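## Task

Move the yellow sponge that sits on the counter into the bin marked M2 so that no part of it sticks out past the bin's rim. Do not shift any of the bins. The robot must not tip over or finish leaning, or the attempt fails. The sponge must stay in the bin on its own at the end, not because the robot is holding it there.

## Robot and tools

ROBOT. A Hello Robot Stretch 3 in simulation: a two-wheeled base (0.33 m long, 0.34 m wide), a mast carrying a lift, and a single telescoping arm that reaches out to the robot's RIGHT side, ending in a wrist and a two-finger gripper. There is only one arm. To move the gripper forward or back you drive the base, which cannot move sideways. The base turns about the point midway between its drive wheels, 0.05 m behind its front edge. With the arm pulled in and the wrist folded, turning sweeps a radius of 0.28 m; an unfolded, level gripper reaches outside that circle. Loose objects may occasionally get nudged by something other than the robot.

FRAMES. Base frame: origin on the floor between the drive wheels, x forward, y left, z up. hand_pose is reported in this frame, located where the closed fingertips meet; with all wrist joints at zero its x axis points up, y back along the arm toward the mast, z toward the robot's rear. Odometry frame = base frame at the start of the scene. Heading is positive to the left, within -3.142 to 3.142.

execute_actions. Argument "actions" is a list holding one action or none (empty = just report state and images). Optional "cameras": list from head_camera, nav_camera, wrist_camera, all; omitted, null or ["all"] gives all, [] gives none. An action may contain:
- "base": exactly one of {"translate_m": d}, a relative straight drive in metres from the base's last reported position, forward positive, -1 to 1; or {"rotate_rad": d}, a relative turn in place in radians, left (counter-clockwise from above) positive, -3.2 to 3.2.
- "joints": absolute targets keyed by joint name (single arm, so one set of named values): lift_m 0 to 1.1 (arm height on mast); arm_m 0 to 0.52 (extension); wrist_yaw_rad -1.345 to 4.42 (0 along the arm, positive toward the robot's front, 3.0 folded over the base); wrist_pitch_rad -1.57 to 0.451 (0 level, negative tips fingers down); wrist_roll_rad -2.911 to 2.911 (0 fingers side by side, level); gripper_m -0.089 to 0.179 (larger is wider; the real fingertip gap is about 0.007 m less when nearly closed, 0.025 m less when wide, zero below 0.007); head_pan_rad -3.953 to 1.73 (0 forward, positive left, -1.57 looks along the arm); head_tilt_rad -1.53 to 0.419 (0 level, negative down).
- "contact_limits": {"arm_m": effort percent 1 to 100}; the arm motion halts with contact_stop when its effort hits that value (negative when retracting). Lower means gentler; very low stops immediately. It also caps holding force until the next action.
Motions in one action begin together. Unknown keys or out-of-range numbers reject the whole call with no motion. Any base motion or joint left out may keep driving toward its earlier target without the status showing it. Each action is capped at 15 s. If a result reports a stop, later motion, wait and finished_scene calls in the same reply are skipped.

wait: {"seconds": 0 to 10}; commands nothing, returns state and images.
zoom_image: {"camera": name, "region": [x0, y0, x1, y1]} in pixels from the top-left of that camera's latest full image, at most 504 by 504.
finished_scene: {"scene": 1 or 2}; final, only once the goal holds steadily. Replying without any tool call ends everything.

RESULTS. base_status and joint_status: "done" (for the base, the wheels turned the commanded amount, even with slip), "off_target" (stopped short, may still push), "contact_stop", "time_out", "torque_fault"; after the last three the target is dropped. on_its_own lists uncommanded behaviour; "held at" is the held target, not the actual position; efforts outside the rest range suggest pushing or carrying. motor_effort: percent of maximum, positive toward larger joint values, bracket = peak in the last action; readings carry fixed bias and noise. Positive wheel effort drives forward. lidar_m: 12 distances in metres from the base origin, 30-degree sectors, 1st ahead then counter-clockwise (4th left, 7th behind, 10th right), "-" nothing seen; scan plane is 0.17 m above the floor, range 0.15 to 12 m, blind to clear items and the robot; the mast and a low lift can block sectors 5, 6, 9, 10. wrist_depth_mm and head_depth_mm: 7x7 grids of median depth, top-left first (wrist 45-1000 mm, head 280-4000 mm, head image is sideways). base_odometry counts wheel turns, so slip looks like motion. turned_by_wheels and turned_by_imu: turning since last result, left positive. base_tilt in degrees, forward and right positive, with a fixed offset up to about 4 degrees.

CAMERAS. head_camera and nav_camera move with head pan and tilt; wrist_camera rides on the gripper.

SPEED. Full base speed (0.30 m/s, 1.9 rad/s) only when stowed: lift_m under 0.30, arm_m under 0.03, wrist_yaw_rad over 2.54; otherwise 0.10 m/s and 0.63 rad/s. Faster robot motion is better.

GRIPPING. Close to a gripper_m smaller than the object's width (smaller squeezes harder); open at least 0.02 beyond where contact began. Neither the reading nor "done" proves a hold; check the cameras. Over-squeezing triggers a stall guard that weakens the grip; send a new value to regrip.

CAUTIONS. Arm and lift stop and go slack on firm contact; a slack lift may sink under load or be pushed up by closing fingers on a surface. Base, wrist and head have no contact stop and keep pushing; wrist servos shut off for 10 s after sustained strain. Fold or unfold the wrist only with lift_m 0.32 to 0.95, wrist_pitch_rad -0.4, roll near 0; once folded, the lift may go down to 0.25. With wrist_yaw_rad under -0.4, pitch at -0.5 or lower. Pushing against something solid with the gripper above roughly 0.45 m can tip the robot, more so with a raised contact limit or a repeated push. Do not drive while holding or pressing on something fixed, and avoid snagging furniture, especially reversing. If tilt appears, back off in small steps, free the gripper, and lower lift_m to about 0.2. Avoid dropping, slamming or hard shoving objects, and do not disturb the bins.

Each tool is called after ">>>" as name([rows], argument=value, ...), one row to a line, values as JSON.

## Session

>>> execute_actions(actions=[], cameras=["nav_camera"])

>>> execute_actions([
  {"joints":{"head_pan_rad":-2.2,"head_tilt_rad":-0.4}},
], cameras=["head_camera","nav_camera"])

Scene clock: 0.00 s.
base_odometry: x=+0.000 y=+0.000 heading=+0.000 (m, m, rad; odometry frame)
turned_by_wheels: +0.000 (rad since the last result)
turned_by_imu: +0.000 (rad since the last result)
base_tilt: forward=+1.0 right=-0.2 (deg)
lidar_m: 1.56 0.96 1.03 1.56 2.75 2.64 2.79 2.60 1.25 1.01 0.99 1.08
head_depth_mm: 1348 1353 1374 1404 1421 1436 1460 / 1569 1599 1614 1643 1674 1700 1724 / 1738 1735 1735 1747 1732 1729 1753 / 1657 1653 1657 1659 1663 1661 1655 / 1578 1574 1575 1565 1573 1583 1581 / 1508 1510 1512 1524 1515 1515 1514 / 1446 1438 1449 1438 1447 1445 1441
base_status: not commanded
joint_positions: lift_m=+0.574 arm_m=-0.001 wrist_yaw_rad=+3.019 wrist_pitch_rad=-0.481 wrist_roll_rad=+0.011 gripper_m=+0.037 head_pan_rad=-0.019 head_tilt_rad=-0.015
joint_status: not commanded
motor_effort: left_wheel=+0 right_wheel=+0 lift_m=+19 arm_m=+0 wrist_yaw_rad=-2 wrist_pitch_rad=+7 wrist_roll_rad=+0 gripper_m=+0 head_pan_rad=+0 head_tilt_rad=+2 (%)
hand_pose: x=+0.0052 y=+0.0706 z=+0.5724 quat_wxyz=(+0.211, +0.699, +0.125, +0.671) (m; base frame)
wrist_depth_mm: - - - - - 945 778 / - - - - - - 788 / - - - - - - 835 / - - - - - - 850 / 870 905 - 942 985 984 950 / 790 756 - 784 824 828 851 / 662 697 689 713 716 725 734
pictures: nav_camera (sideways: a quarter turn counterclockwise sets it upright)
Images, in order (width x height): nav_camera 672x504.

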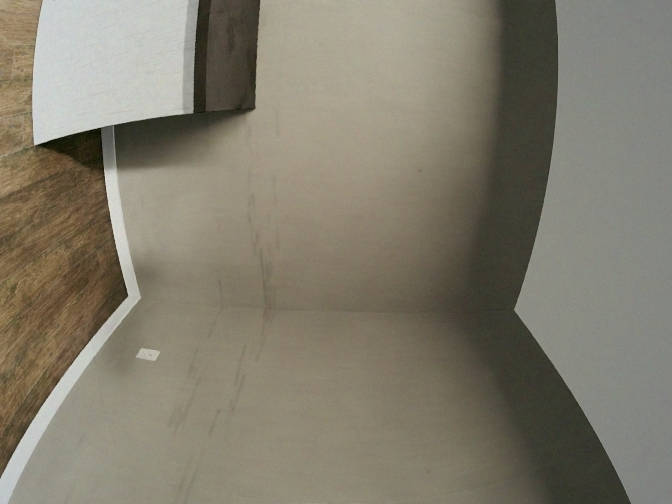

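Scene clock: 1.67 s.
base_odometry: x=+0.000 y=+0.000 heading=+0.000 (m, m, rad; odometry frame)
turned_by_wheels: +0.000 (rad since the last result)
turned_by_imu: +0.000 (rad since the last result)
base_tilt: forward=+1.0 right=-0.1 (deg)
lidar_m: 1.56 0.96 1.03 1.55 2.75 2.64 2.80 2.60 1.25 1.01 1.00 1.08
head_depth_mm: 2737 2911 3062 3130 2231 1701 1357 / 2427 2663 2976 3050 2258 1699 1366 / 1911 2052 2212 2411 2284 1728 1372 / 1592 1701 1820 1961 2019 1724 1381 / 1393 1477 1564 1666 1758 1724 1383 / 1226 1287 1350 1431 1507 1574 1389 / 1093 1139 1194 1250 1308 1372 1356
base_status: not commanded
joint_positions: lift_m=+0.574 arm_m=-0.001 wrist_yaw_rad=+3.019 wrist_pitch_rad=-0.481 wrist_roll_rad=+0.011 gripper_m=+0.037 head_pan_rad=-2.193 head_tilt_rad=-0.395
joint_status: all done
motor_effort: left_wheel=+0(0) right_wheel=-1(1) lift_m=+18(19) arm_m=+0(0) wrist_yaw_rad=-1(0) wrist_pitch_rad=+7(7) wrist_roll_rad=+0(0) gripper_m=+0(0) head_pan_rad=-3(26) head_tilt_rad=-3(29) (%)
hand_pose: x=+0.0052 y=+0.0706 z=+0.5724 quat_wxyz=(+0.211, +0.699, +0.125, +0.671) (m; base frame)
wrist_depth_mm: - - - - - 994 760 / - - - - - - 814 / - - - - - - 824 / - - - - - - 862 / 900 929 - 974 981 978 959 / 779 783 - 803 844 837 855 / 670 678 688 706 719 717 758
pictures: head_camera (sideways: a quarter turn clockwise sets it upright), nav_camera (sideways: a quarter turn counterclockwise sets it upright)
Images, in order (width x height): head_camera 896x504, nav_camera 672x504.

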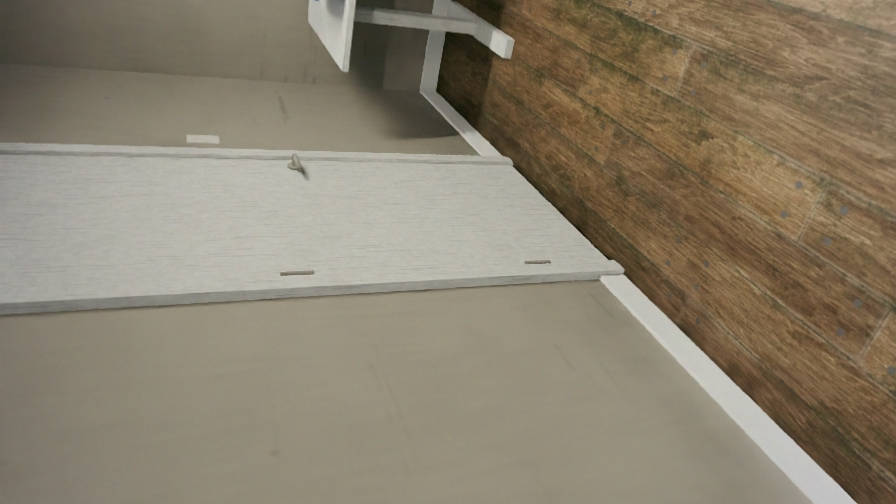

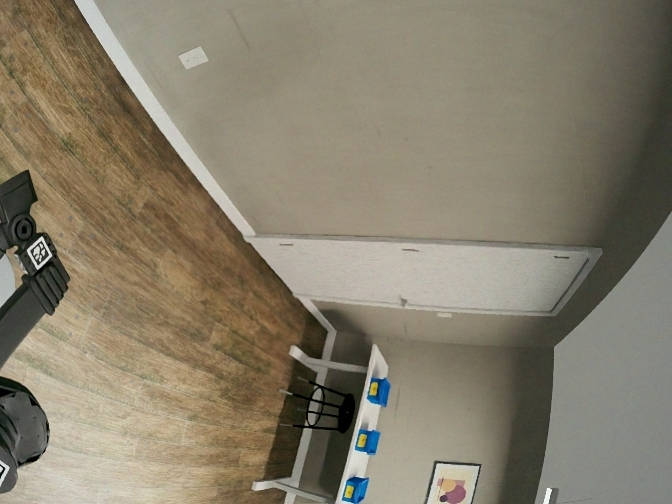

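Counter normal ≈ +0.40 rad, 0.95 m.

>>> execute_actions([
  {"base":{"rotate_rad":1.2},"joints":{"head_pan_rad":-0.1,"wrist_pitch_rad":-0.4,"wrist_yaw_rad":1.5,"lift_m":0.85}},
], cameras=["head_camera","nav_camera"])

Scene clock: 7.47 s.
base_odometry: x=+0.000 y=+0.000 heading=+1.200 (m, m, rad; odometry frame)
turned_by_wheels: +1.200 (rad since the last result)
turned_by_imu: +1.192 (rad since the last result)
base_tilt: forward=+1.0 right=-0.1 (deg)
lidar_m: 1.11 1.96 2.64 2.95 2.62 1.88 1.13 1.00 1.00 1.17 1.55 0.96
head_depth_mm: 1367 1456 1514 1046 1078 1166 1287 / 1473 1557 1652 1113 1180 1289 1363 / 1580 1688 1737 1197 1300 1443 1369 / 1704 1855 1886 1296 1440 1599 1375 / 1874 2033 1999 1456 1619 1719 1391 / 2040 2250 2046 1645 1857 1732 1381 / 2286 2522 2574 1877 2126 1750 1394
base_status: done
joint_positions: lift_m=+0.850 arm_m=-0.001 wrist_yaw_rad=+1.502 wrist_pitch_rad=-0.422 wrist_roll_rad=+0.011 gripper_m=+0.037 head_pan_rad=-0.107 head_tilt_rad=-0.395
joint_status: all done
motor_effort: left_wheel=-2(8) right_wheel=+2(6) lift_m=+23(25) arm_m=+0(1) wrist_yaw_rad=-4(4) wrist_pitch_rad=+10(11) wrist_roll_rad=+0(0) gripper_m=+0(0) head_pan_rad=+1(24) head_tilt_rad=-4(3) (%)
hand_pose: x=+0.2020 y=-0.1593 z=+0.8616 quat_wxyz=(+0.604, +0.582, -0.408, +0.360) (m; base frame)
wrist_depth_mm: - - - - 803 672 907 / - - - - 887 725 - / - - - - 930 800 - / - - - - 981 910 - / - - - - - - - / - - - - - - - / - 995 - - - - -
pictures: head_camera (sideways: a quarter turn clockwise sets it upright), nav_camera (sideways: a quarter turn counterclockwise sets it upright)
Images, in order (width x height): head_camera 896x504, nav_camera 672x504.

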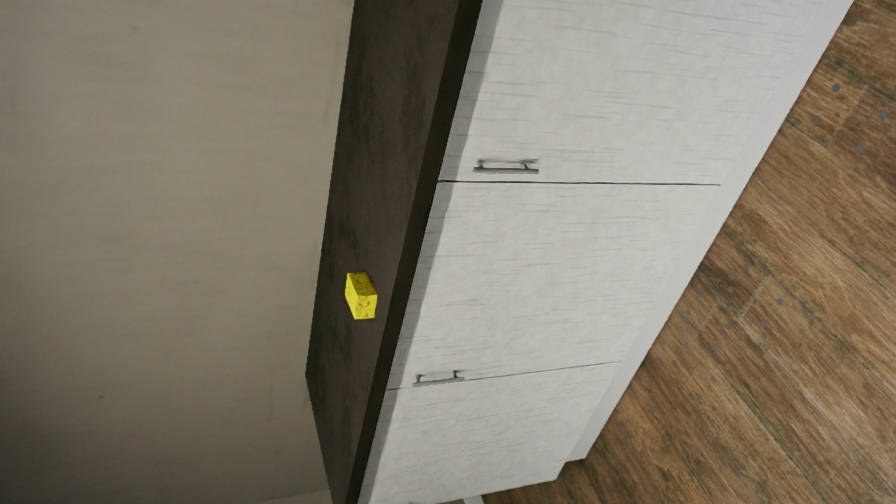

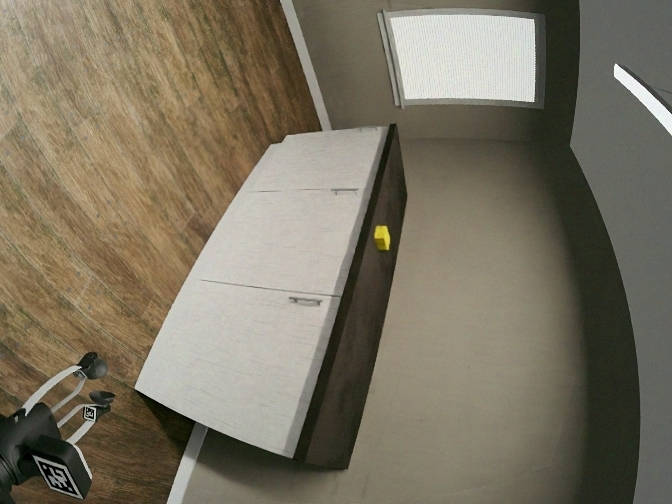

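>>> execute_actions([
  {"base":{"rotate_rad":0.37}},
], cameras=[])

>>> execute_actions([
  {"base":{"translate_m":1},"joints":{"lift_m":1.05,"gripper_m":0.17,"wrist_yaw_rad":0}},
], cameras=[])

>>> execute_actions([
  {"base":{"rotate_rad":0.4}},
], cameras=[])

>>> execute_actions([
  {"base":{"translate_m":0.14},"joints":{"arm_m":0.1,"head_pan_rad":1.0,"head_tilt_rad":-0.15}},
])

Scene clock: 13.73 s.
base_odometry: x=+0.000 y=+0.000 heading=+1.570 (m, m, rad; odometry frame)
turned_by_wheels: +0.370 (rad since the last result)
turned_by_imu: +0.367 (rad since the last result)
base_tilt: forward=+0.9 right=-0.1 (deg)
lidar_m: 1.55 2.75 2.64 2.80 2.59 1.26 1.01 1.00 1.08 1.56 0.96 1.04
head_depth_mm: 1778 1858 1861 1252 1348 1464 1365 / 2026 2140 1900 1459 1565 1648 1366 / 2314 2506 1953 1732 1912 1708 1372 / 2683 2832 2932 2097 2190 1719 1367 / 2555 2740 2946 3135 2279 1750 1389 / 2447 2616 2790 2950 2300 1733 1389 / 2316 2461 2641 2817 2333 1747 1395
base_status: done
joint_positions: lift_m=+0.850 arm_m=-0.001 wrist_yaw_rad=+1.502 wrist_pitch_rad=-0.422 wrist_roll_rad=+0.011 gripper_m=+0.037 head_pan_rad=-0.107 head_tilt_rad=-0.395
joint_status: not commanded
motor_effort: left_wheel=-3(8) right_wheel=+3(7) lift_m=+24(23) arm_m=-1(0) wrist_yaw_rad=-3(2) wrist_pitch_rad=+10(10) wrist_roll_rad=+0(0) gripper_m=+0(0) head_pan_rad=+2(2) head_tilt_rad=-3(3) (%)
hand_pose: x=+0.2020 y=-0.1594 z=+0.8616 quat_wxyz=(+0.605, +0.582, -0.408, +0.360) (m; base frame)
wrist_depth_mm: - - - - - 804 642 / - - - - - 800 650 / - - - - - 840 681 / - - - - - 896 689 / - - - - - 903 708 / - - - - - 983 736 / 967 - - - - 993 810
pictures: none
No camera images: the call's "cameras" was empty. Leave "cameras" out to get every camera's image.

Scene clock: 24.80 s.
base_odometry: x=+0.001 y=+1.000 heading=+1.570 (m, m, rad; odometry frame)
turned_by_wheels: +0.000 (rad since the last result)
turned_by_imu: +0.001 (rad since the last result)
base_tilt: forward=+1.0 right=-0.2 (deg)
lidar_m: 0.92 1.83 2.00 2.58 3.04 2.41 1.93 1.91 0.72 0.57 0.57 0.61
head_depth_mm: 1344 1416 1494 992 782 833 897 / 1526 1623 1716 1000 909 987 1070 / 1757 1890 2039 1075 1091 1205 1336 / 1786 1917 2061 2213 2276 1718 1376 / 1692 1805 1921 2088 2173 1726 1385 / 1613 1708 1811 1973 2082 1732 1390 / 1525 1618 1717 1843 1993 1748 1396
base_status: done
joint_positions: lift_m=+1.050 arm_m=-0.001 wrist_yaw_rad=+0.002 wrist_pitch_rad=-0.421 wrist_roll_rad=+0.011 gripper_m=+0.170 head_pan_rad=-0.107 head_tilt_rad=-0.395
joint_status: all done
motor_effort: left_wheel=-3(5) right_wheel=+2(7) lift_m=+24(23) arm_m=+0(0) wrist_yaw_rad=-3(4) wrist_pitch_rad=+10(10) wrist_roll_rad=+0(0) gripper_m=-1(94) head_pan_rad=+1(1) head_tilt_rad=-2(2) (%)
hand_pose: x=-0.0211 y=-0.3678 z=+1.0616 quat_wxyz=(+0.688, +0.148, -0.695, -0.148) (m; base frame)
wrist_depth_mm: 738 795 857 - - - - / 771 800 808 872 909 - - / 551 562 586 592 629 637 - / 391 443 450 491 553 677 - / 361 391 463 552 671 859 - / 385 483 539 646 851 - - / 469 527 633 782 - - -
pictures: none
No camera images: the call's "cameras" was empty. Leave "cameras" out to get every camera's image.

Scene clock: 26.43 s.
base_odometry: x=+0.001 y=+1.000 heading=+1.970 (m, m, rad; odometry frame)
turned_by_wheels: +0.400 (rad since the last result)
turned_by_imu: +0.397 (rad since the last result)
base_tilt: forward=+0.9 right=-0.2 (deg)
lidar_m: 1.83 1.91 2.11 3.10 2.66 1.98 1.91 0.81 0.59 0.57 0.59 0.80
head_depth_mm: 1604 1734 1873 2050 2130 1693 1363 / 1595 1703 1849 2017 2163 1701 1367 / 1575 1697 1824 1997 2122 1703 1367 / 1561 1684 1811 1969 2114 1710 1380 / 1549 1660 1783 1944 2086 1723 1381 / 1533 1642 1786 1925 2076 1741 1396 / 1526 1629 1751 1892 2036 1737 1395
base_status: done
joint_positions: lift_m=+1.050 arm_m=-0.001 wrist_yaw_rad=+0.001 wrist_pitch_rad=-0.421 wrist_roll_rad=+0.011 gripper_m=+0.170 head_pan_rad=-0.107 head_tilt_rad=-0.395
joint_status: not commanded
motor_effort: left_wheel=-2(9) right_wheel=+2(7) lift_m=+23(23) arm_m=+0(1) wrist_yaw_rad=-2(2) wrist_pitch_rad=+10(10) wrist_roll_rad=+0(0) gripper_m=+0(0) head_pan_rad=+2(2) head_tilt_rad=-2(3) (%)
hand_pose: x=-0.0212 y=-0.3678 z=+1.0616 quat_wxyz=(+0.688, +0.148, -0.695, -0.149) (m; base frame)
wrist_depth_mm: 849 906 903 854 871 861 835 / 763 771 842 871 915 925 887 / 557 570 558 603 639 656 675 / 434 447 453 471 474 493 509 / 462 439 463 433 432 428 435 / 526 548 545 533 537 - 529 / 678 652 633 626 642 651 635
pictures: none
No camera images: the call's "cameras" was empty. Leave "cameras" out to get every camera's image.

Scene clock: 28.77 s.
base_odometry: x=-0.053 y=+1.129 heading=+1.969 (m, m, rad; odometry frame)
turned_by_wheels: +0.000 (rad since the last result)
turned_by_imu: +0.000 (rad since the last result)
base_tilt: forward=+1.0 right=-0.1 (deg)
lidar_m: 1.69 1.76 2.01 3.08 2.85 2.12 2.05 0.81 0.59 0.57 0.59 0.80
head_depth_mm: 1892 1959 2027 2094 2140 2127 1700 / 2133 2173 2271 2356 2244 2221 1713 / 2399 2527 2614 2695 2301 2220 1717 / 2583 2942 3095 3112 2684 2335 1718 / 2556 3535 3754 3891 3175 2357 1736 / 2527 3537 3618 3745 3710 2377 1747 / 2501 3386 3420 3576 3556 2370 1751
base_status: done
joint_positions: lift_m=+1.050 arm_m=+0.100 wrist_yaw_rad=+0.001 wrist_pitch_rad=-0.421 wrist_roll_rad=+0.011 gripper_m=+0.170 head_pan_rad=+0.993 head_tilt_rad=-0.162
joint_status: all done
motor_effort: left_wheel=-3(4) right_wheel=+2(7) lift_m=+23(23) arm_m=+4(6) wrist_yaw_rad=-2(3) wrist_pitch_rad=+9(10) wrist_roll_rad=+0(0) gripper_m=+0(0) head_pan_rad=+2(24) head_tilt_rad=+7(31) (%)
hand_pose: x=-0.0213 y=-0.4686 z=+1.0616 quat_wxyz=(+0.688, +0.148, -0.695, -0.149) (m; base frame)
wrist_depth_mm: 806 813 755 801 777 787 764 / 752 803 833 822 839 825 837 / 542 565 590 609 619 658 664 / 427 441 458 419 477 488 499 / 358 374 370 372 384 409 407 / 322 335 334 340 340 - 343 / 455 440 438 437 429 442 428
pictures: head_camera (sideways: a quarter turn clockwise sets it upright), nav_camera (sideways: a quarter turn counterclockwise sets it upright), wrist_camera
Images, in order (width x height): head_camera 896x504, nav_camera 672x504, wrist_camera 644x364.

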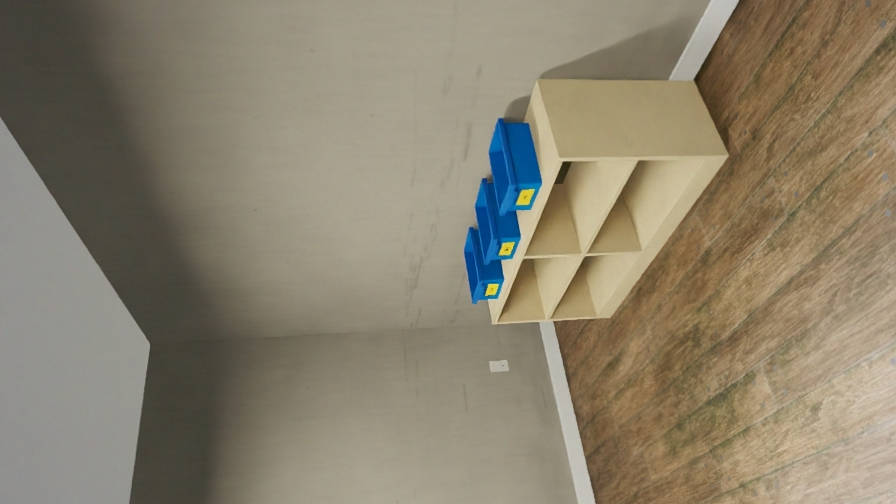

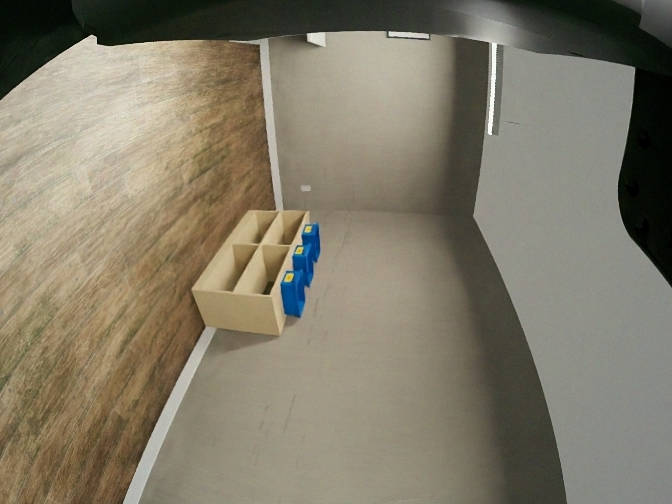

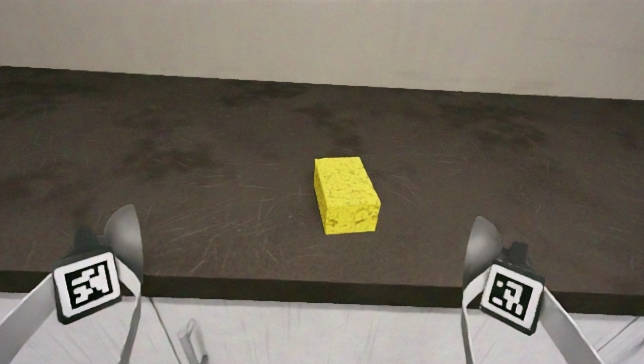

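>>> zoom_image(camera="head_camera", region=[440,180,570,310])

>>> execute_actions([
  {"base":{"translate_m":-0.03},"joints":{"arm_m":0.3,"lift_m":0.925}},
], cameras=["wrist_camera"])

>>> execute_actions([
  {"joints":{"gripper_m":0.03}},
], cameras=[])

>>> execute_actions([
  {"joints":{"lift_m":1.02}},
], cameras=["wrist_camera"])

Region (440, 180, 570, 310) of head_camera's 896x504 image, scaled by 3.877, with more detail than that image has.

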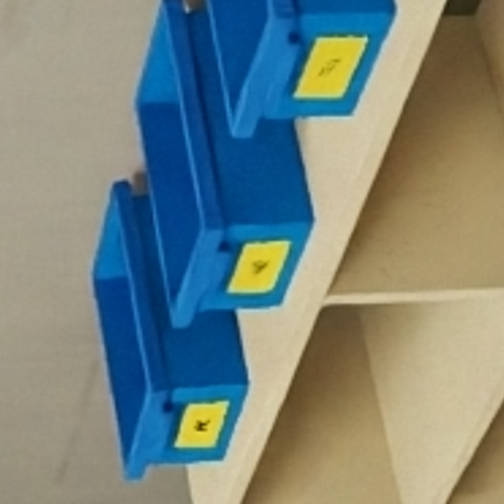

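Scene clock: 35.83 s.
base_odometry: x=-0.042 y=+1.101 heading=+1.969 (m, m, rad; odometry frame)
turned_by_wheels: +0.000 (rad since the last result)
turned_by_imu: -0.001 (rad since the last result)
base_tilt: forward=+0.9 right=-0.2 (deg)
lidar_m: 1.72 1.80 2.04 3.54 2.81 2.08 2.02 0.80 0.59 0.57 0.59 0.80
head_depth_mm: 1922 1998 2038 2113 2163 2171 1696 / 2177 2230 2337 2386 2242 2181 1699 / 2429 2560 2704 2726 2440 2211 1709 / 2571 3037 3130 3102 2792 2328 1718 / 2552 3572 3811 3912 3207 2366 1735 / 2535 3548 3642 3788 3760 2374 1745 / 2536 3364 3420 3537 3513 2409 1759
base_status: done
joint_positions: lift_m=+0.925 arm_m=+0.300 wrist_yaw_rad=+0.001 wrist_pitch_rad=-0.421 wrist_roll_rad=+0.011 gripper_m=+0.170 head_pan_rad=+0.993 head_tilt_rad=-0.162
joint_status: all done
motor_effort: left_wheel=-2(8) right_wheel=+2(4) lift_m=+14(22) arm_m=+4(3) wrist_yaw_rad=-1(2) wrist_pitch_rad=+10(10) wrist_roll_rad=+0(0) gripper_m=-1(1) head_pan_rad=+1(2) head_tilt_rad=+6(7) (%)
hand_pose: x=-0.0214 y=-0.6686 z=+0.9373 quat_wxyz=(+0.688, +0.147, -0.695, -0.149) (m; base frame)
wrist_depth_mm: 591 578 581 580 576 571 581 / 401 422 437 460 487 501 527 / 295 304 313 321 333 348 359 / 233 234 241 172 256 263 267 / 195 200 197 139 200 218 217 / - 164 166 118 127 - 181 / 139 143 146 131 144 149 156
pictures: wrist_camera
Images, in order (width x height): wrist_camera 644x364.

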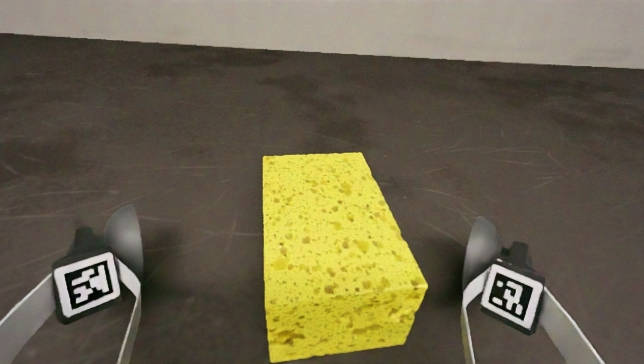

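Scene clock: 37.73 s.
base_odometry: x=-0.042 y=+1.101 heading=+1.969 (m, m, rad; odometry frame)
turned_by_wheels: +0.000 (rad since the last result)
turned_by_imu: +0.000 (rad since the last result)
base_tilt: forward=+1.0 right=-0.1 (deg)
lidar_m: 1.72 1.80 2.04 3.54 2.80 2.09 2.03 0.81 0.59 0.57 0.59 0.80
head_depth_mm: 1940 1997 2062 2129 2169 2163 1693 / 2160 2256 2319 2378 2268 2212 1703 / 2419 2561 2643 2717 2466 2213 1706 / 2605 2976 3169 3172 2845 2344 1727 / 2572 3572 3779 3993 3200 2358 1752 / 2543 3556 3668 3722 3774 2409 1748 / 2485 3341 3464 3571 3522 2388 1761
base_status: not commanded
joint_positions: lift_m=+0.925 arm_m=+0.300 wrist_yaw_rad=+0.001 wrist_pitch_rad=-0.421 wrist_roll_rad=+0.011 gripper_m=+0.031 head_pan_rad=+0.993 head_tilt_rad=-0.162
joint_status: all done
motor_effort: left_wheel=-3(2) right_wheel=+2(3) lift_m=+15(13) arm_m=+4(4) wrist_yaw_rad=-2(2) wrist_pitch_rad=+10(10) wrist_roll_rad=+0(0) gripper_m=-18(97) head_pan_rad=+2(1) head_tilt_rad=+7(6) (%)
hand_pose: x=-0.0214 y=-0.6686 z=+0.9373 quat_wxyz=(+0.688, +0.147, -0.695, -0.149) (m; base frame)
wrist_depth_mm: 589 579 593 576 578 581 565 / 399 414 439 458 477 510 530 / 295 301 313 323 334 344 356 / 230 236 231 171 255 262 268 / 191 195 143 139 208 212 216 / 164 166 137 136 164 177 180 / 142 143 146 148 149 153 155
pictures: none
No camera images: the call's "cameras" was empty. Leave "cameras" out to get every camera's image.

Scene clock: 39.43 s.
base_odometry: x=-0.042 y=+1.101 heading=+1.969 (m, m, rad; odometry frame)
turned_by_wheels: +0.000 (rad since the last result)
turned_by_imu: +0.000 (rad since the last result)
base_tilt: forward=+0.9 right=-0.1 (deg)
lidar_m: 1.72 1.79 2.03 3.53 2.81 2.09 2.02 0.81 0.59 0.57 0.59 0.80
head_depth_mm: 1937 1980 2041 2111 2169 2180 1684 / 2193 2263 2329 2359 2226 2214 1711 / 2428 2601 2637 2701 2458 2242 1715 / 2583 3000 3110 3115 2824 2353 1727 / 2557 3563 3790 3935 3245 2343 1728 / 2554 3593 3679 3767 3710 2386 1749 / 2476 3374 3444 3556 3505 2405 1726
base_status: not commanded
joint_positions: lift_m=+1.020 arm_m=+0.300 wrist_yaw_rad=+0.001 wrist_pitch_rad=-0.421 wrist_roll_rad=+0.011 gripper_m=+0.031 head_pan_rad=+0.993 head_tilt_rad=-0.162
joint_status: all done
motor_effort: left_wheel=-2(2) right_wheel=+2(2) lift_m=+24(24) arm_m=+4(4) wrist_yaw_rad=-3(1) wrist_pitch_rad=+10(10) wrist_roll_rad=+0(0) gripper_m=-18(18) head_pan_rad=+1(2) head_tilt_rad=+7(6) (%)
hand_pose: x=-0.0214 y=-0.6686 z=+1.0317 quat_wxyz=(+0.688, +0.147, -0.695, -0.149) (m; base frame)
wrist_depth_mm: 605 590 593 593 586 581 579 / 621 631 644 653 633 635 625 / 487 493 512 530 559 571 592 / 386 393 385 171 421 432 443 / 317 322 143 139 345 351 358 / 270 273 137 136 271 292 300 / 235 237 242 237 247 253 256
pictures: wrist_camera
Images, in order (width x height): wrist_camera 644x364.

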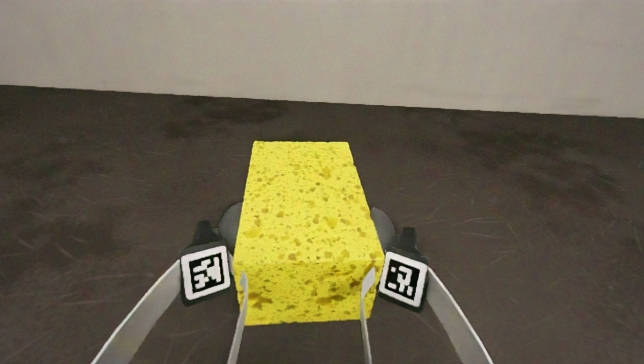

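>>> execute_actions([
  {"base":{"rotate_rad":1.57},"joints":{"arm_m":0,"head_pan_rad":0.45,"head_tilt_rad":-0.3}},
], cameras=[])

>>> execute_actions([
  {"base":{"translate_m":1}},
], cameras=["head_camera"])

>>> zoom_image(camera="head_camera", region=[380,150,540,450])

>>> execute_actions([
  {"joints":{"head_pan_rad":-0.9}},
], cameras=["head_camera"])

>>> zoom_image(camera="head_camera", region=[400,130,600,400])

Scene clock: 47.73 s.
base_odometry: x=-0.042 y=+1.101 heading=-2.744 (m, m, rad; odometry frame)
turned_by_wheels: +1.570 (rad since the last result)
turned_by_imu: +1.561 (rad since the last result)
base_tilt: forward=+1.0 right=-0.1 (deg)
lidar_m: 3.53 2.82 2.08 2.02 0.81 0.59 0.57 0.59 0.80 1.72 1.79 2.04
head_depth_mm: 3062 3201 3328 3464 2615 1894 1468 / 3134 3402 3433 3691 2680 1902 1498 / 3297 3578 3647 3564 2679 1921 1508 / 3521 3701 3942 - 2689 1940 1500 / 3305 3529 3683 3686 2730 1946 1510 / 2896 2966 3061 3150 2725 1939 1520 / 2508 2571 2654 2711 2644 1968 1505
base_status: done
joint_positions: lift_m=+1.020 arm_m=+0.000 wrist_yaw_rad=+0.001 wrist_pitch_rad=-0.421 wrist_roll_rad=+0.011 gripper_m=+0.031 head_pan_rad=+0.457 head_tilt_rad=-0.296
joint_status: all done
motor_effort: left_wheel=-3(10) right_wheel=+3(10) lift_m=+24(24) arm_m=-4(3) wrist_yaw_rad=-1(1) wrist_pitch_rad=+10(10) wrist_roll_rad=+0(0) gripper_m=-18(19) head_pan_rad=-3(23) head_tilt_rad=-2(16) (%)
hand_pose: x=-0.0214 y=-0.3693 z=+1.0317 quat_wxyz=(+0.688, +0.147, -0.695, -0.149) (m; base frame)
wrist_depth_mm: - - - - - - - / - - - - - - - / - - - - - - - / - - - 171 - - 627 / - - 143 139 - - 609 / - - 138 136 - 928 620 / - - - - - 848 614
pictures: none
No camera images: the call's "cameras" was empty. Leave "cameras" out to get every camera's image.

Scene clock: 58.67 s.
base_odometry: x=-0.964 y=+0.714 heading=-2.744 (m, m, rad; odometry frame)
turned_by_wheels: +0.000 (rad since the last result)
turned_by_imu: +0.000 (rad since the last result)
base_tilt: forward=+1.0 right=-0.2 (deg)
lidar_m: 2.12 2.20 2.08 2.01 2.10 1.62 1.56 1.61 1.80 1.74 1.46 2.20
head_depth_mm: 2170 2262 2434 2340 2487 1905 1477 / 2283 2360 2538 2148 2682 1900 1476 / 2402 2552 2680 2722 2679 1920 1493 / 2527 2660 2858 2351 2713 1951 1496 / 2678 2807 2980 2729 2745 1950 1504 / 2785 2921 3053 3028 2772 1948 1511 / 2496 2546 2645 2732 2650 1973 1514
base_status: done
joint_positions: lift_m=+1.020 arm_m=+0.000 wrist_yaw_rad=+0.001 wrist_pitch_rad=-0.421 wrist_roll_rad=+0.011 gripper_m=+0.031 head_pan_rad=+0.457 head_tilt_rad=-0.296
joint_status: not commanded
motor_effort: left_wheel=-3(4) right_wheel=+2(7) lift_m=+22(23) arm_m=-3(3) wrist_yaw_rad=-1(2) wrist_pitch_rad=+10(10) wrist_roll_rad=+0(0) gripper_m=-19(18) head_pan_rad=-3(2) head_tilt_rad=-2(1) (%)
hand_pose: x=-0.0214 y=-0.3693 z=+1.0317 quat_wxyz=(+0.688, +0.147, -0.695, -0.149) (m; base frame)
wrist_depth_mm: - - - - - - - / - - - - - - - / - - - - - - - / - - - 171 - - - / - - 142 139 - - - / - - 138 136 - - - / - - - - - - -
pictures: head_camera (sideways: a quarter turn clockwise sets it upright)
Images, in order (width x height): head_camera 896x504.

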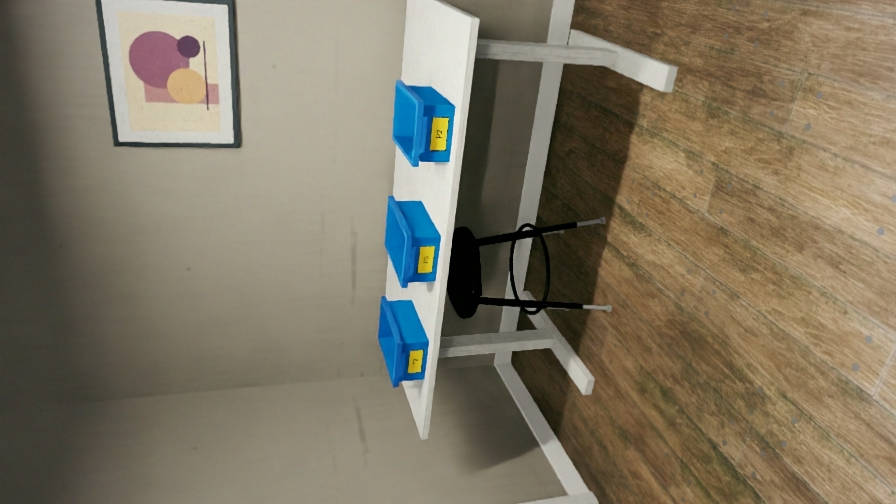

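Region (380, 150, 540, 450) of head_camera's 896x504 image, scaled by 1.680, with more detail than that image has; it fills the left 269 columns of this view, and the rest is white.

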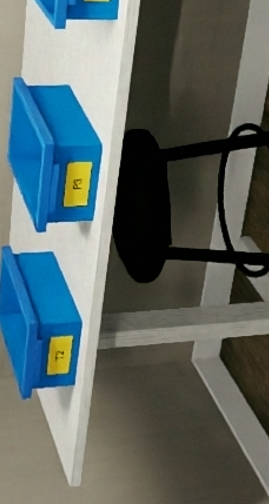

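Scene clock: 59.93 s.
base_odometry: x=-0.964 y=+0.714 heading=-2.744 (m, m, rad; odometry frame)
turned_by_wheels: +0.000 (rad since the last result)
turned_by_imu: +0.000 (rad since the last result)
base_tilt: forward=+1.0 right=+0.0 (deg)
lidar_m: 2.12 2.20 2.07 2.01 2.09 1.62 1.56 1.61 1.80 1.73 1.46 2.19
head_depth_mm: 1563 1644 1719 1796 1687 1736 1468 / 1672 1761 1865 1925 1762 1790 1478 / 1798 1906 2008 2043 2072 1869 1496 / 1958 2070 2208 2192 2069 1914 1506 / 2140 2276 2426 2464 2323 1960 1497 / 2343 2484 2707 2897 2607 1942 1505 / 2547 2673 2811 2939 2808 1970 1521
base_status: not commanded
joint_positions: lift_m=+1.020 arm_m=+0.000 wrist_yaw_rad=+0.001 wrist_pitch_rad=-0.421 wrist_roll_rad=+0.011 gripper_m=+0.031 head_pan_rad=-0.893 head_tilt_rad=-0.296
joint_status: all done
motor_effort: left_wheel=-3(3) right_wheel=+3(3) lift_m=+23(23) arm_m=-3(3) wrist_yaw_rad=+0(1) wrist_pitch_rad=+10(10) wrist_roll_rad=+0(0) gripper_m=-18(18) head_pan_rad=-2(26) head_tilt_rad=-2(2) (%)
hand_pose: x=-0.0214 y=-0.3693 z=+1.0317 quat_wxyz=(+0.688, +0.147, -0.695, -0.149) (m; base frame)
wrist_depth_mm: - - - - - - - / - - - - - - - / - - - - - - - / - - - 173 - - - / - - 142 139 - - - / - - 138 137 - - - / - - - - - - -
pictures: head_camera (sideways: a quarter turn clockwise sets it upright)
Images, in order (width x height): head_camera 896x504.

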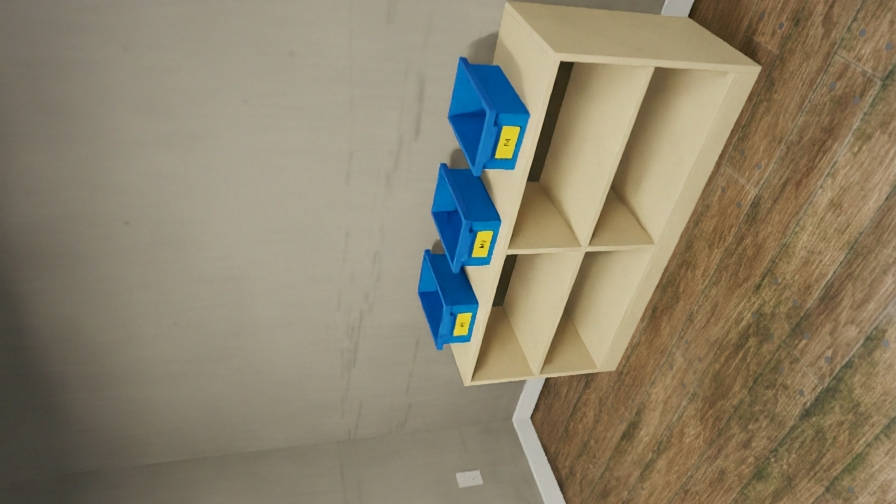

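Region (400, 130, 600, 400) of head_camera's 896x504 image, scaled by 1.867, with more detail than that image has; it fills the left 373 columns of this view, and the rest is white.

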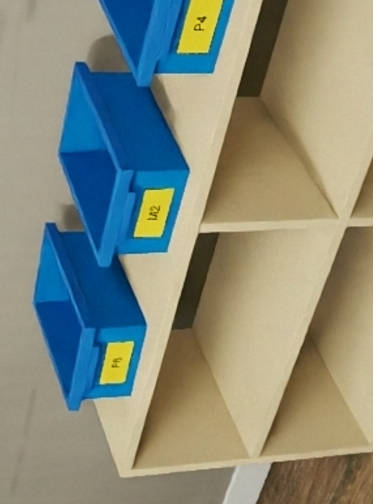

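>>> execute_actions([
  {"base":{"rotate_rad":-0.62},"joints":{"head_pan_rad":-1.57,"head_tilt_rad":-0.7}},
], cameras=[])

>>> execute_actions([
  {"base":{"translate_m":1},"joints":{"lift_m":0.88}},
], cameras=[])

>>> execute_actions([
  {"base":{"translate_m":0.38}},
], cameras=[])

>>> execute_actions([
  {"base":{"rotate_rad":0.62},"joints":{"arm_m":0.2}},
])

Scene clock: 65.40 s.
base_odometry: x=-0.964 y=+0.714 heading=+2.919 (m, m, rad; odometry frame)
turned_by_wheels: -0.620 (rad since the last result)
turned_by_imu: -0.618 (rad since the last result)
base_tilt: forward=+0.8 right=-0.1 (deg)
lidar_m: 1.77 2.12 2.22 2.13 2.01 2.05 1.67 1.56 1.58 1.85 1.74 1.46
head_depth_mm: 2277 2544 2703 - - - 1160 / 2102 2440 2688 - - - 1140 / 1929 2225 2463 - - - 1143 / 1787 2043 2277 446 1588 1361 1172 / 1686 1900 2128 2042 1639 1367 1167 / 1590 1756 1986 2056 1636 1378 1177 / 1495 1644 1827 1999 1644 1368 1175
base_status: done
joint_positions: lift_m=+1.020 arm_m=+0.000 wrist_yaw_rad=+0.001 wrist_pitch_rad=-0.421 wrist_roll_rad=+0.011 gripper_m=+0.031 head_pan_rad=-1.563 head_tilt_rad=-0.691
joint_status: all done
motor_effort: left_wheel=+2(9) right_wheel=-3(7) lift_m=+23(23) arm_m=-3(3) wrist_yaw_rad=-1(2) wrist_pitch_rad=+10(10) wrist_roll_rad=+0(0) gripper_m=-18(18) head_pan_rad=-3(26) head_tilt_rad=-5(32) (%)
hand_pose: x=-0.0214 y=-0.3693 z=+1.0317 quat_wxyz=(+0.688, +0.147, -0.695, -0.149) (m; base frame)
wrist_depth_mm: - - - - - - - / - - - - - - - / - - - - - - - / - - - 172 - - - / - - 142 140 - - - / - - 138 136 - - - / - - - - - - -
pictures: none
No camera images: the call's "cameras" was empty. Leave "cameras" out to get every camera's image.

Scene clock: 76.57 s.
base_odometry: x=-1.939 y=+0.935 heading=+2.919 (m, m, rad; odometry frame)
turned_by_wheels: +0.000 (rad since the last result)
turned_by_imu: +0.001 (rad since the last result)
base_tilt: forward=+1.1 right=-0.1 (deg)
lidar_m: 1.21 1.76 1.55 1.91 2.58 2.63 2.53 2.36 1.81 1.25 0.83 0.85
head_depth_mm: 1512 1775 2100 2005 1641 - - / 1405 1604 1880 2001 1619 - - / 1292 1467 1711 1892 521 - - / 1203 1351 1552 1758 1014 1358 1168 / 1125 1259 1426 1633 1642 1366 1174 / 1050 1170 1310 1409 1235 1335 1181 / 995 1103 1222 1079 1211 1292 1178
base_status: done
joint_positions: lift_m=+0.880 arm_m=+0.000 wrist_yaw_rad=+0.001 wrist_pitch_rad=-0.421 wrist_roll_rad=+0.011 gripper_m=+0.031 head_pan_rad=-1.563 head_tilt_rad=-0.691
joint_status: all done
motor_effort: left_wheel=+2(9) right_wheel=-3(4) lift_m=+14(21) arm_m=-3(2) wrist_yaw_rad=-1(1) wrist_pitch_rad=+10(10) wrist_roll_rad=+0(0) gripper_m=-19(18) head_pan_rad=-3(3) head_tilt_rad=-4(5) (%)
hand_pose: x=-0.0214 y=-0.3693 z=+0.8923 quat_wxyz=(+0.688, +0.147, -0.695, -0.149) (m; base frame)
wrist_depth_mm: 738 811 953 - - - - / 755 868 - - - - - / 717 893 - - - - - / 575 667 826 171 - - - / 846 873 143 139 - - - / 782 801 138 136 - - - / 858 947 - - - - -
pictures: none
No camera images: the call's "cameras" was empty. Leave "cameras" out to get every camera's image.

Scene clock: 81.53 s.
base_odometry: x=-2.310 y=+1.018 heading=+2.919 (m, m, rad; odometry frame)
turned_by_wheels: +0.000 (rad since the last result)
turned_by_imu: +0.000 (rad since the last result)
base_tilt: forward=+0.9 right=-0.1 (deg)
lidar_m: 0.83 1.45 1.48 1.45 2.77 2.85 2.86 2.67 1.48 0.81 0.57 0.93
head_depth_mm: 1228 1424 1705 1944 1646 - - / 1130 1300 1528 1822 1617 - - / 1049 1195 1376 1105 522 - - / 973 1098 1249 976 715 1308 1168 / 911 1014 1124 1033 1101 1223 1175 / 856 956 1052 1032 916 1047 1143 / 808 887 986 1042 819 984 1102
base_status: done
joint_positions: lift_m=+0.880 arm_m=+0.000 wrist_yaw_rad=+0.001 wrist_pitch_rad=-0.421 wrist_roll_rad=+0.011 gripper_m=+0.031 head_pan_rad=-1.563 head_tilt_rad=-0.691
joint_status: not commanded
motor_effort: left_wheel=+2(8) right_wheel=-3(4) lift_m=+14(14) arm_m=-3(3) wrist_yaw_rad=-1(1) wrist_pitch_rad=+10(10) wrist_roll_rad=+0(0) gripper_m=-18(18) head_pan_rad=-2(2) head_tilt_rad=-4(5) (%)
hand_pose: x=-0.0214 y=-0.3693 z=+0.8923 quat_wxyz=(+0.688, +0.147, -0.695, -0.149) (m; base frame)
wrist_depth_mm: 562 641 739 873 - - - / 600 696 771 984 - - - / 615 734 754 - - - - / 608 673 526 172 - - - / 411 544 143 139 - - - / 437 487 137 136 - - - / 509 663 718 980 - - -
pictures: none
No camera images: the call's "cameras" was empty. Leave "cameras" out to get every camera's image.

Scene clock: 84.23 s.
base_odometry: x=-2.310 y=+1.018 heading=-2.744 (m, m, rad; odometry frame)
turned_by_wheels: +0.620 (rad since the last result)
turned_by_imu: +0.616 (rad since the last result)
base_tilt: forward=+0.9 right=-0.1 (deg)
lidar_m: 1.44 1.50 1.45 2.76 2.89 2.77 2.67 0.81 0.82 0.57 0.84 0.83
head_depth_mm: 795 900 1007 - 1090 1188 1163 / 795 896 1009 - 1091 1197 1167 / 797 899 1001 - 1101 1186 1166 / 795 900 1021 992 883 1135 1176 / 798 900 1032 1037 947 1196 1176 / 797 902 1032 1017 944 1199 1171 / 796 903 1033 1036 869 1208 1173
base_status: done
joint_positions: lift_m=+0.880 arm_m=+0.200 wrist_yaw_rad=+0.000 wrist_pitch_rad=-0.421 wrist_roll_rad=+0.011 gripper_m=+0.031 head_pan_rad=-1.563 head_tilt_rad=-0.692
joint_status: all done
motor_effort: left_wheel=-2(8) right_wheel=+2(8) lift_m=+13(13) arm_m=+3(3) wrist_yaw_rad=-2(1) wrist_pitch_rad=+10(10) wrist_roll_rad=+0(0) gripper_m=-18(18) head_pan_rad=-3(3) head_tilt_rad=-5(5) (%)
hand_pose: x=-0.0214 y=-0.5686 z=+0.8923 quat_wxyz=(+0.688, +0.147, -0.695, -0.149) (m; base frame)
wrist_depth_mm: 486 486 478 482 480 465 467 / 535 532 530 516 526 516 509 / 582 582 590 578 580 579 561 / 547 561 625 171 651 551 616 / 511 511 142 140 563 562 482 / 357 456 138 136 455 446 447 / 376 398 351 315 408 363 314
pictures: head_camera (sideways: a quarter turn clockwise sets it upright), nav_camera (sideways: a quarter turn counterclockwise sets it upright), wrist_camera
Images, in order (width x height): head_camera 896x504, nav_camera 672x504, wrist_camera 644x364.

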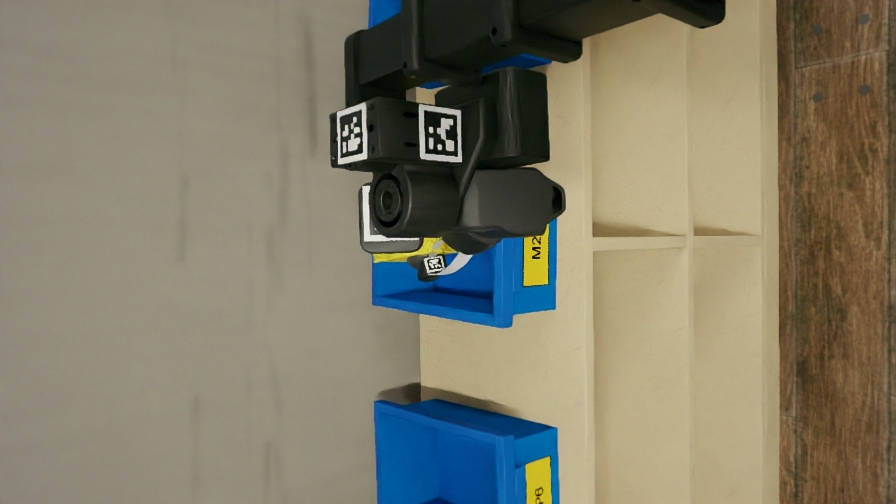

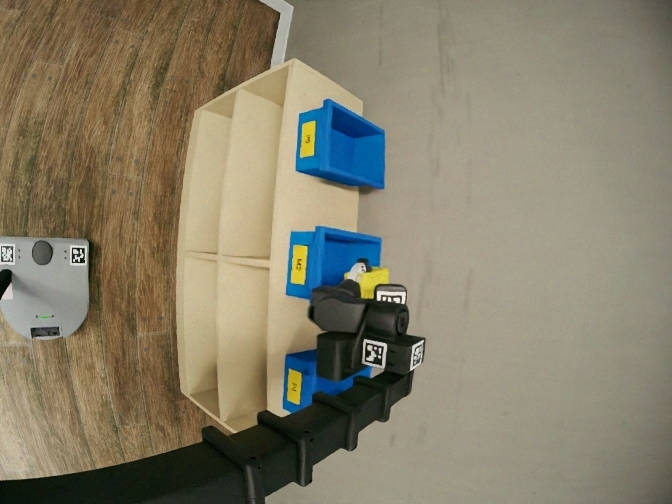

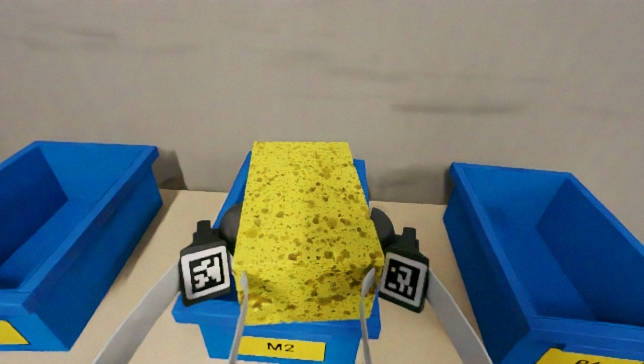

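>>> execute_actions([
  {"base":{"translate_m":0.025},"joints":{"arm_m":0.39,"lift_m":0.8}},
], cameras=[])

>>> execute_actions([
  {"joints":{"lift_m":0.73}},
], cameras=[])

>>> execute_actions([
  {"joints":{"gripper_m":0.1}},
], cameras=[])

>>> execute_actions([
  {"joints":{"lift_m":0.8,"arm_m":0.33}},
], cameras=["wrist_camera"])

Scene clock: 92.63 s.
base_odometry: x=-2.333 y=+1.009 heading=-2.744 (m, m, rad; odometry frame)
turned_by_wheels: +0.000 (rad since the last result)
turned_by_imu: -0.001 (rad since the last result)
base_tilt: forward=+0.9 right=+0.0 (deg)
lidar_m: 1.42 1.49 1.44 2.77 2.89 2.80 2.70 0.83 0.86 0.57 0.82 0.82
head_depth_mm: 793 895 1010 1016 - - 1138 / 795 900 1010 - 1093 1183 1156 / 794 899 987 992 906 1187 1165 / 795 902 1010 1024 881 1138 1168 / 798 898 1032 1038 941 1193 1172 / 798 901 1031 1008 943 1194 1173 / 798 902 1033 1037 868 1203 1177
base_status: done
joint_positions: lift_m=+0.800 arm_m=+0.390 wrist_yaw_rad=+0.000 wrist_pitch_rad=-0.421 wrist_roll_rad=+0.011 gripper_m=+0.031 head_pan_rad=-1.563 head_tilt_rad=-0.692
joint_status: all done
motor_effort: left_wheel=-3(5) right_wheel=+2(9) lift_m=+14(13) arm_m=+4(4) wrist_yaw_rad=-2(1) wrist_pitch_rad=+10(10) wrist_roll_rad=+0(0) gripper_m=-18(18) head_pan_rad=-2(3) head_tilt_rad=-5(4) (%)
hand_pose: x=-0.0214 y=-0.7586 z=+0.8123 quat_wxyz=(+0.688, +0.147, -0.695, -0.149) (m; base frame)
wrist_depth_mm: 308 305 301 297 298 297 293 / 342 339 332 327 325 323 320 / 374 372 366 355 362 356 352 / 331 417 395 171 400 397 388 / 320 429 143 139 378 444 336 / 325 362 138 136 358 391 293 / 306 205 289 317 258 339 290
pictures: none
No camera images: the call's "cameras" was empty. Leave "cameras" out to get every camera's image.

Scene clock: 94.10 s.
base_odometry: x=-2.333 y=+1.009 heading=-2.744 (m, m, rad; odometry frame)
turned_by_wheels: +0.000 (rad since the last result)
turned_by_imu: +0.000 (rad since the last result)
base_tilt: forward=+1.0 right=+0.0 (deg)
lidar_m: 1.42 1.48 1.44 2.76 2.91 2.80 2.70 0.83 0.86 0.57 0.81 0.82
head_depth_mm: 798 898 1007 1009 888 - - / 794 899 1033 1093 930 1190 1162 / 796 903 1031 - 903 1190 1167 / 796 901 1014 1024 883 1139 1169 / 798 900 1036 1039 943 1192 1164 / 798 898 1033 1004 947 1200 1167 / 799 902 1034 1038 870 1199 1175
base_status: not commanded
joint_positions: lift_m=+0.730 arm_m=+0.390 wrist_yaw_rad=+0.000 wrist_pitch_rad=-0.421 wrist_roll_rad=+0.011 gripper_m=+0.031 head_pan_rad=-1.563 head_tilt_rad=-0.692
joint_status: all done
motor_effort: left_wheel=-3(3) right_wheel=+2(2) lift_m=+15(15) arm_m=+4(4) wrist_yaw_rad=-1(1) wrist_pitch_rad=+10(10) wrist_roll_rad=+0(0) gripper_m=-18(18) head_pan_rad=-2(3) head_tilt_rad=-5(4) (%)
hand_pose: x=-0.0214 y=-0.7586 z=+0.7423 quat_wxyz=(+0.688, +0.147, -0.695, -0.149) (m; base frame)
wrist_depth_mm: 304 303 303 300 294 292 294 / 338 336 334 329 328 324 320 / 360 370 299 290 350 359 350 / 320 404 229 171 292 400 306 / 312 195 143 138 214 358 301 / 278 155 138 136 188 171 289 / 134 173 241 244 247 141 266
pictures: none
No camera images: the call's "cameras" was empty. Leave "cameras" out to get every camera's image.

Scene clock: 95.30 s.
base_odometry: x=-2.333 y=+1.009 heading=-2.744 (m, m, rad; odometry frame)
turned_by_wheels: +0.000 (rad since the last result)
turned_by_imu: +0.000 (rad since the last result)
base_tilt: forward=+1.1 right=-0.1 (deg)
lidar_m: 1.42 1.48 1.44 2.77 2.91 2.80 2.70 0.83 0.86 0.57 0.81 0.83
head_depth_mm: 795 899 1012 1010 886 - - / 796 899 1029 1093 932 1186 1162 / 794 901 1031 - 902 1192 1168 / 797 900 1016 1026 883 1141 1167 / 799 897 1034 1035 938 1193 1165 / 797 900 1032 1005 944 1198 1178 / 799 902 1037 1039 866 1204 1176
base_status: not commanded
joint_positions: lift_m=+0.730 arm_m=+0.390 wrist_yaw_rad=+0.000 wrist_pitch_rad=-0.421 wrist_roll_rad=+0.011 gripper_m=+0.100 head_pan_rad=-1.563 head_tilt_rad=-0.692
joint_status: all done
motor_effort: left_wheel=-2(2) right_wheel=+2(3) lift_m=+14(14) arm_m=+4(4) wrist_yaw_rad=-1(1) wrist_pitch_rad=+10(10) wrist_roll_rad=+0(0) gripper_m=+0(89) head_pan_rad=-3(3) head_tilt_rad=-5(5) (%)
hand_pose: x=-0.0214 y=-0.7586 z=+0.7423 quat_wxyz=(+0.688, +0.147, -0.695, -0.149) (m; base frame)
wrist_depth_mm: 310 303 306 299 296 296 290 / 337 336 333 328 324 323 324 / 362 369 299 295 349 355 348 / 318 399 289 318 292 400 303 / 310 323 327 342 325 353 301 / 283 156 262 288 284 291 292 / 239 172 207 241 241 163 267
pictures: none
No camera images: the call's "cameras" was empty. Leave "cameras" out to get every camera's image.

Scene clock: 96.90 s.
base_odometry: x=-2.333 y=+1.009 heading=-2.744 (m, m, rad; odometry frame)
turned_by_wheels: +0.000 (rad since the last result)
turned_by_imu: +0.000 (rad since the last result)
base_tilt: forward=+0.9 right=-0.1 (deg)
lidar_m: 1.42 1.48 1.43 2.77 2.91 2.79 2.70 0.83 0.86 0.57 0.82 0.83
head_depth_mm: 796 899 1015 1012 - - 1139 / 797 899 1010 - 932 1192 1158 / 798 897 1012 - 905 1188 1170 / 797 899 1018 1009 881 1137 1163 / 796 900 1034 1037 940 1197 1169 / 795 899 1033 1010 945 1200 1170 / 799 902 1030 1037 868 1198 1175
base_status: not commanded
joint_positions: lift_m=+0.800 arm_m=+0.330 wrist_yaw_rad=+0.000 wrist_pitch_rad=-0.421 wrist_roll_rad=+0.011 gripper_m=+0.100 head_pan_rad=-1.563 head_tilt_rad=-0.692
joint_status: all done
motor_effort: left_wheel=-2(2) right_wheel=+3(2) lift_m=+24(26) arm_m=-3(4) wrist_yaw_rad=-1(1) wrist_pitch_rad=+10(10) wrist_roll_rad=+0(0) gripper_m=+0(1) head_pan_rad=-3(3) head_tilt_rad=-5(4) (%)
hand_pose: x=-0.0214 y=-0.6993 z=+0.8117 quat_wxyz=(+0.688, +0.147, -0.695, -0.149) (m; base frame)
wrist_depth_mm: 364 360 359 356 352 353 350 / 399 397 389 391 391 384 380 / 431 440 431 434 429 425 418 / 373 481 414 396 456 463 389 / 314 415 368 425 437 442 345 / 321 365 317 374 356 382 290 / 305 212 289 307 249 336 288
pictures: wrist_camera
Images, in order (width x height): wrist_camera 644x364.

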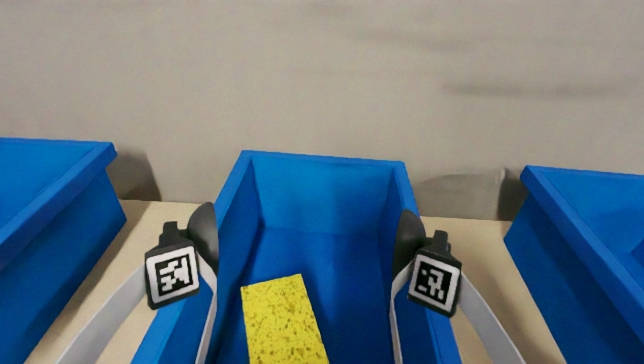

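>>> finished_scene(scene=2)

The scene is finished: the task was done.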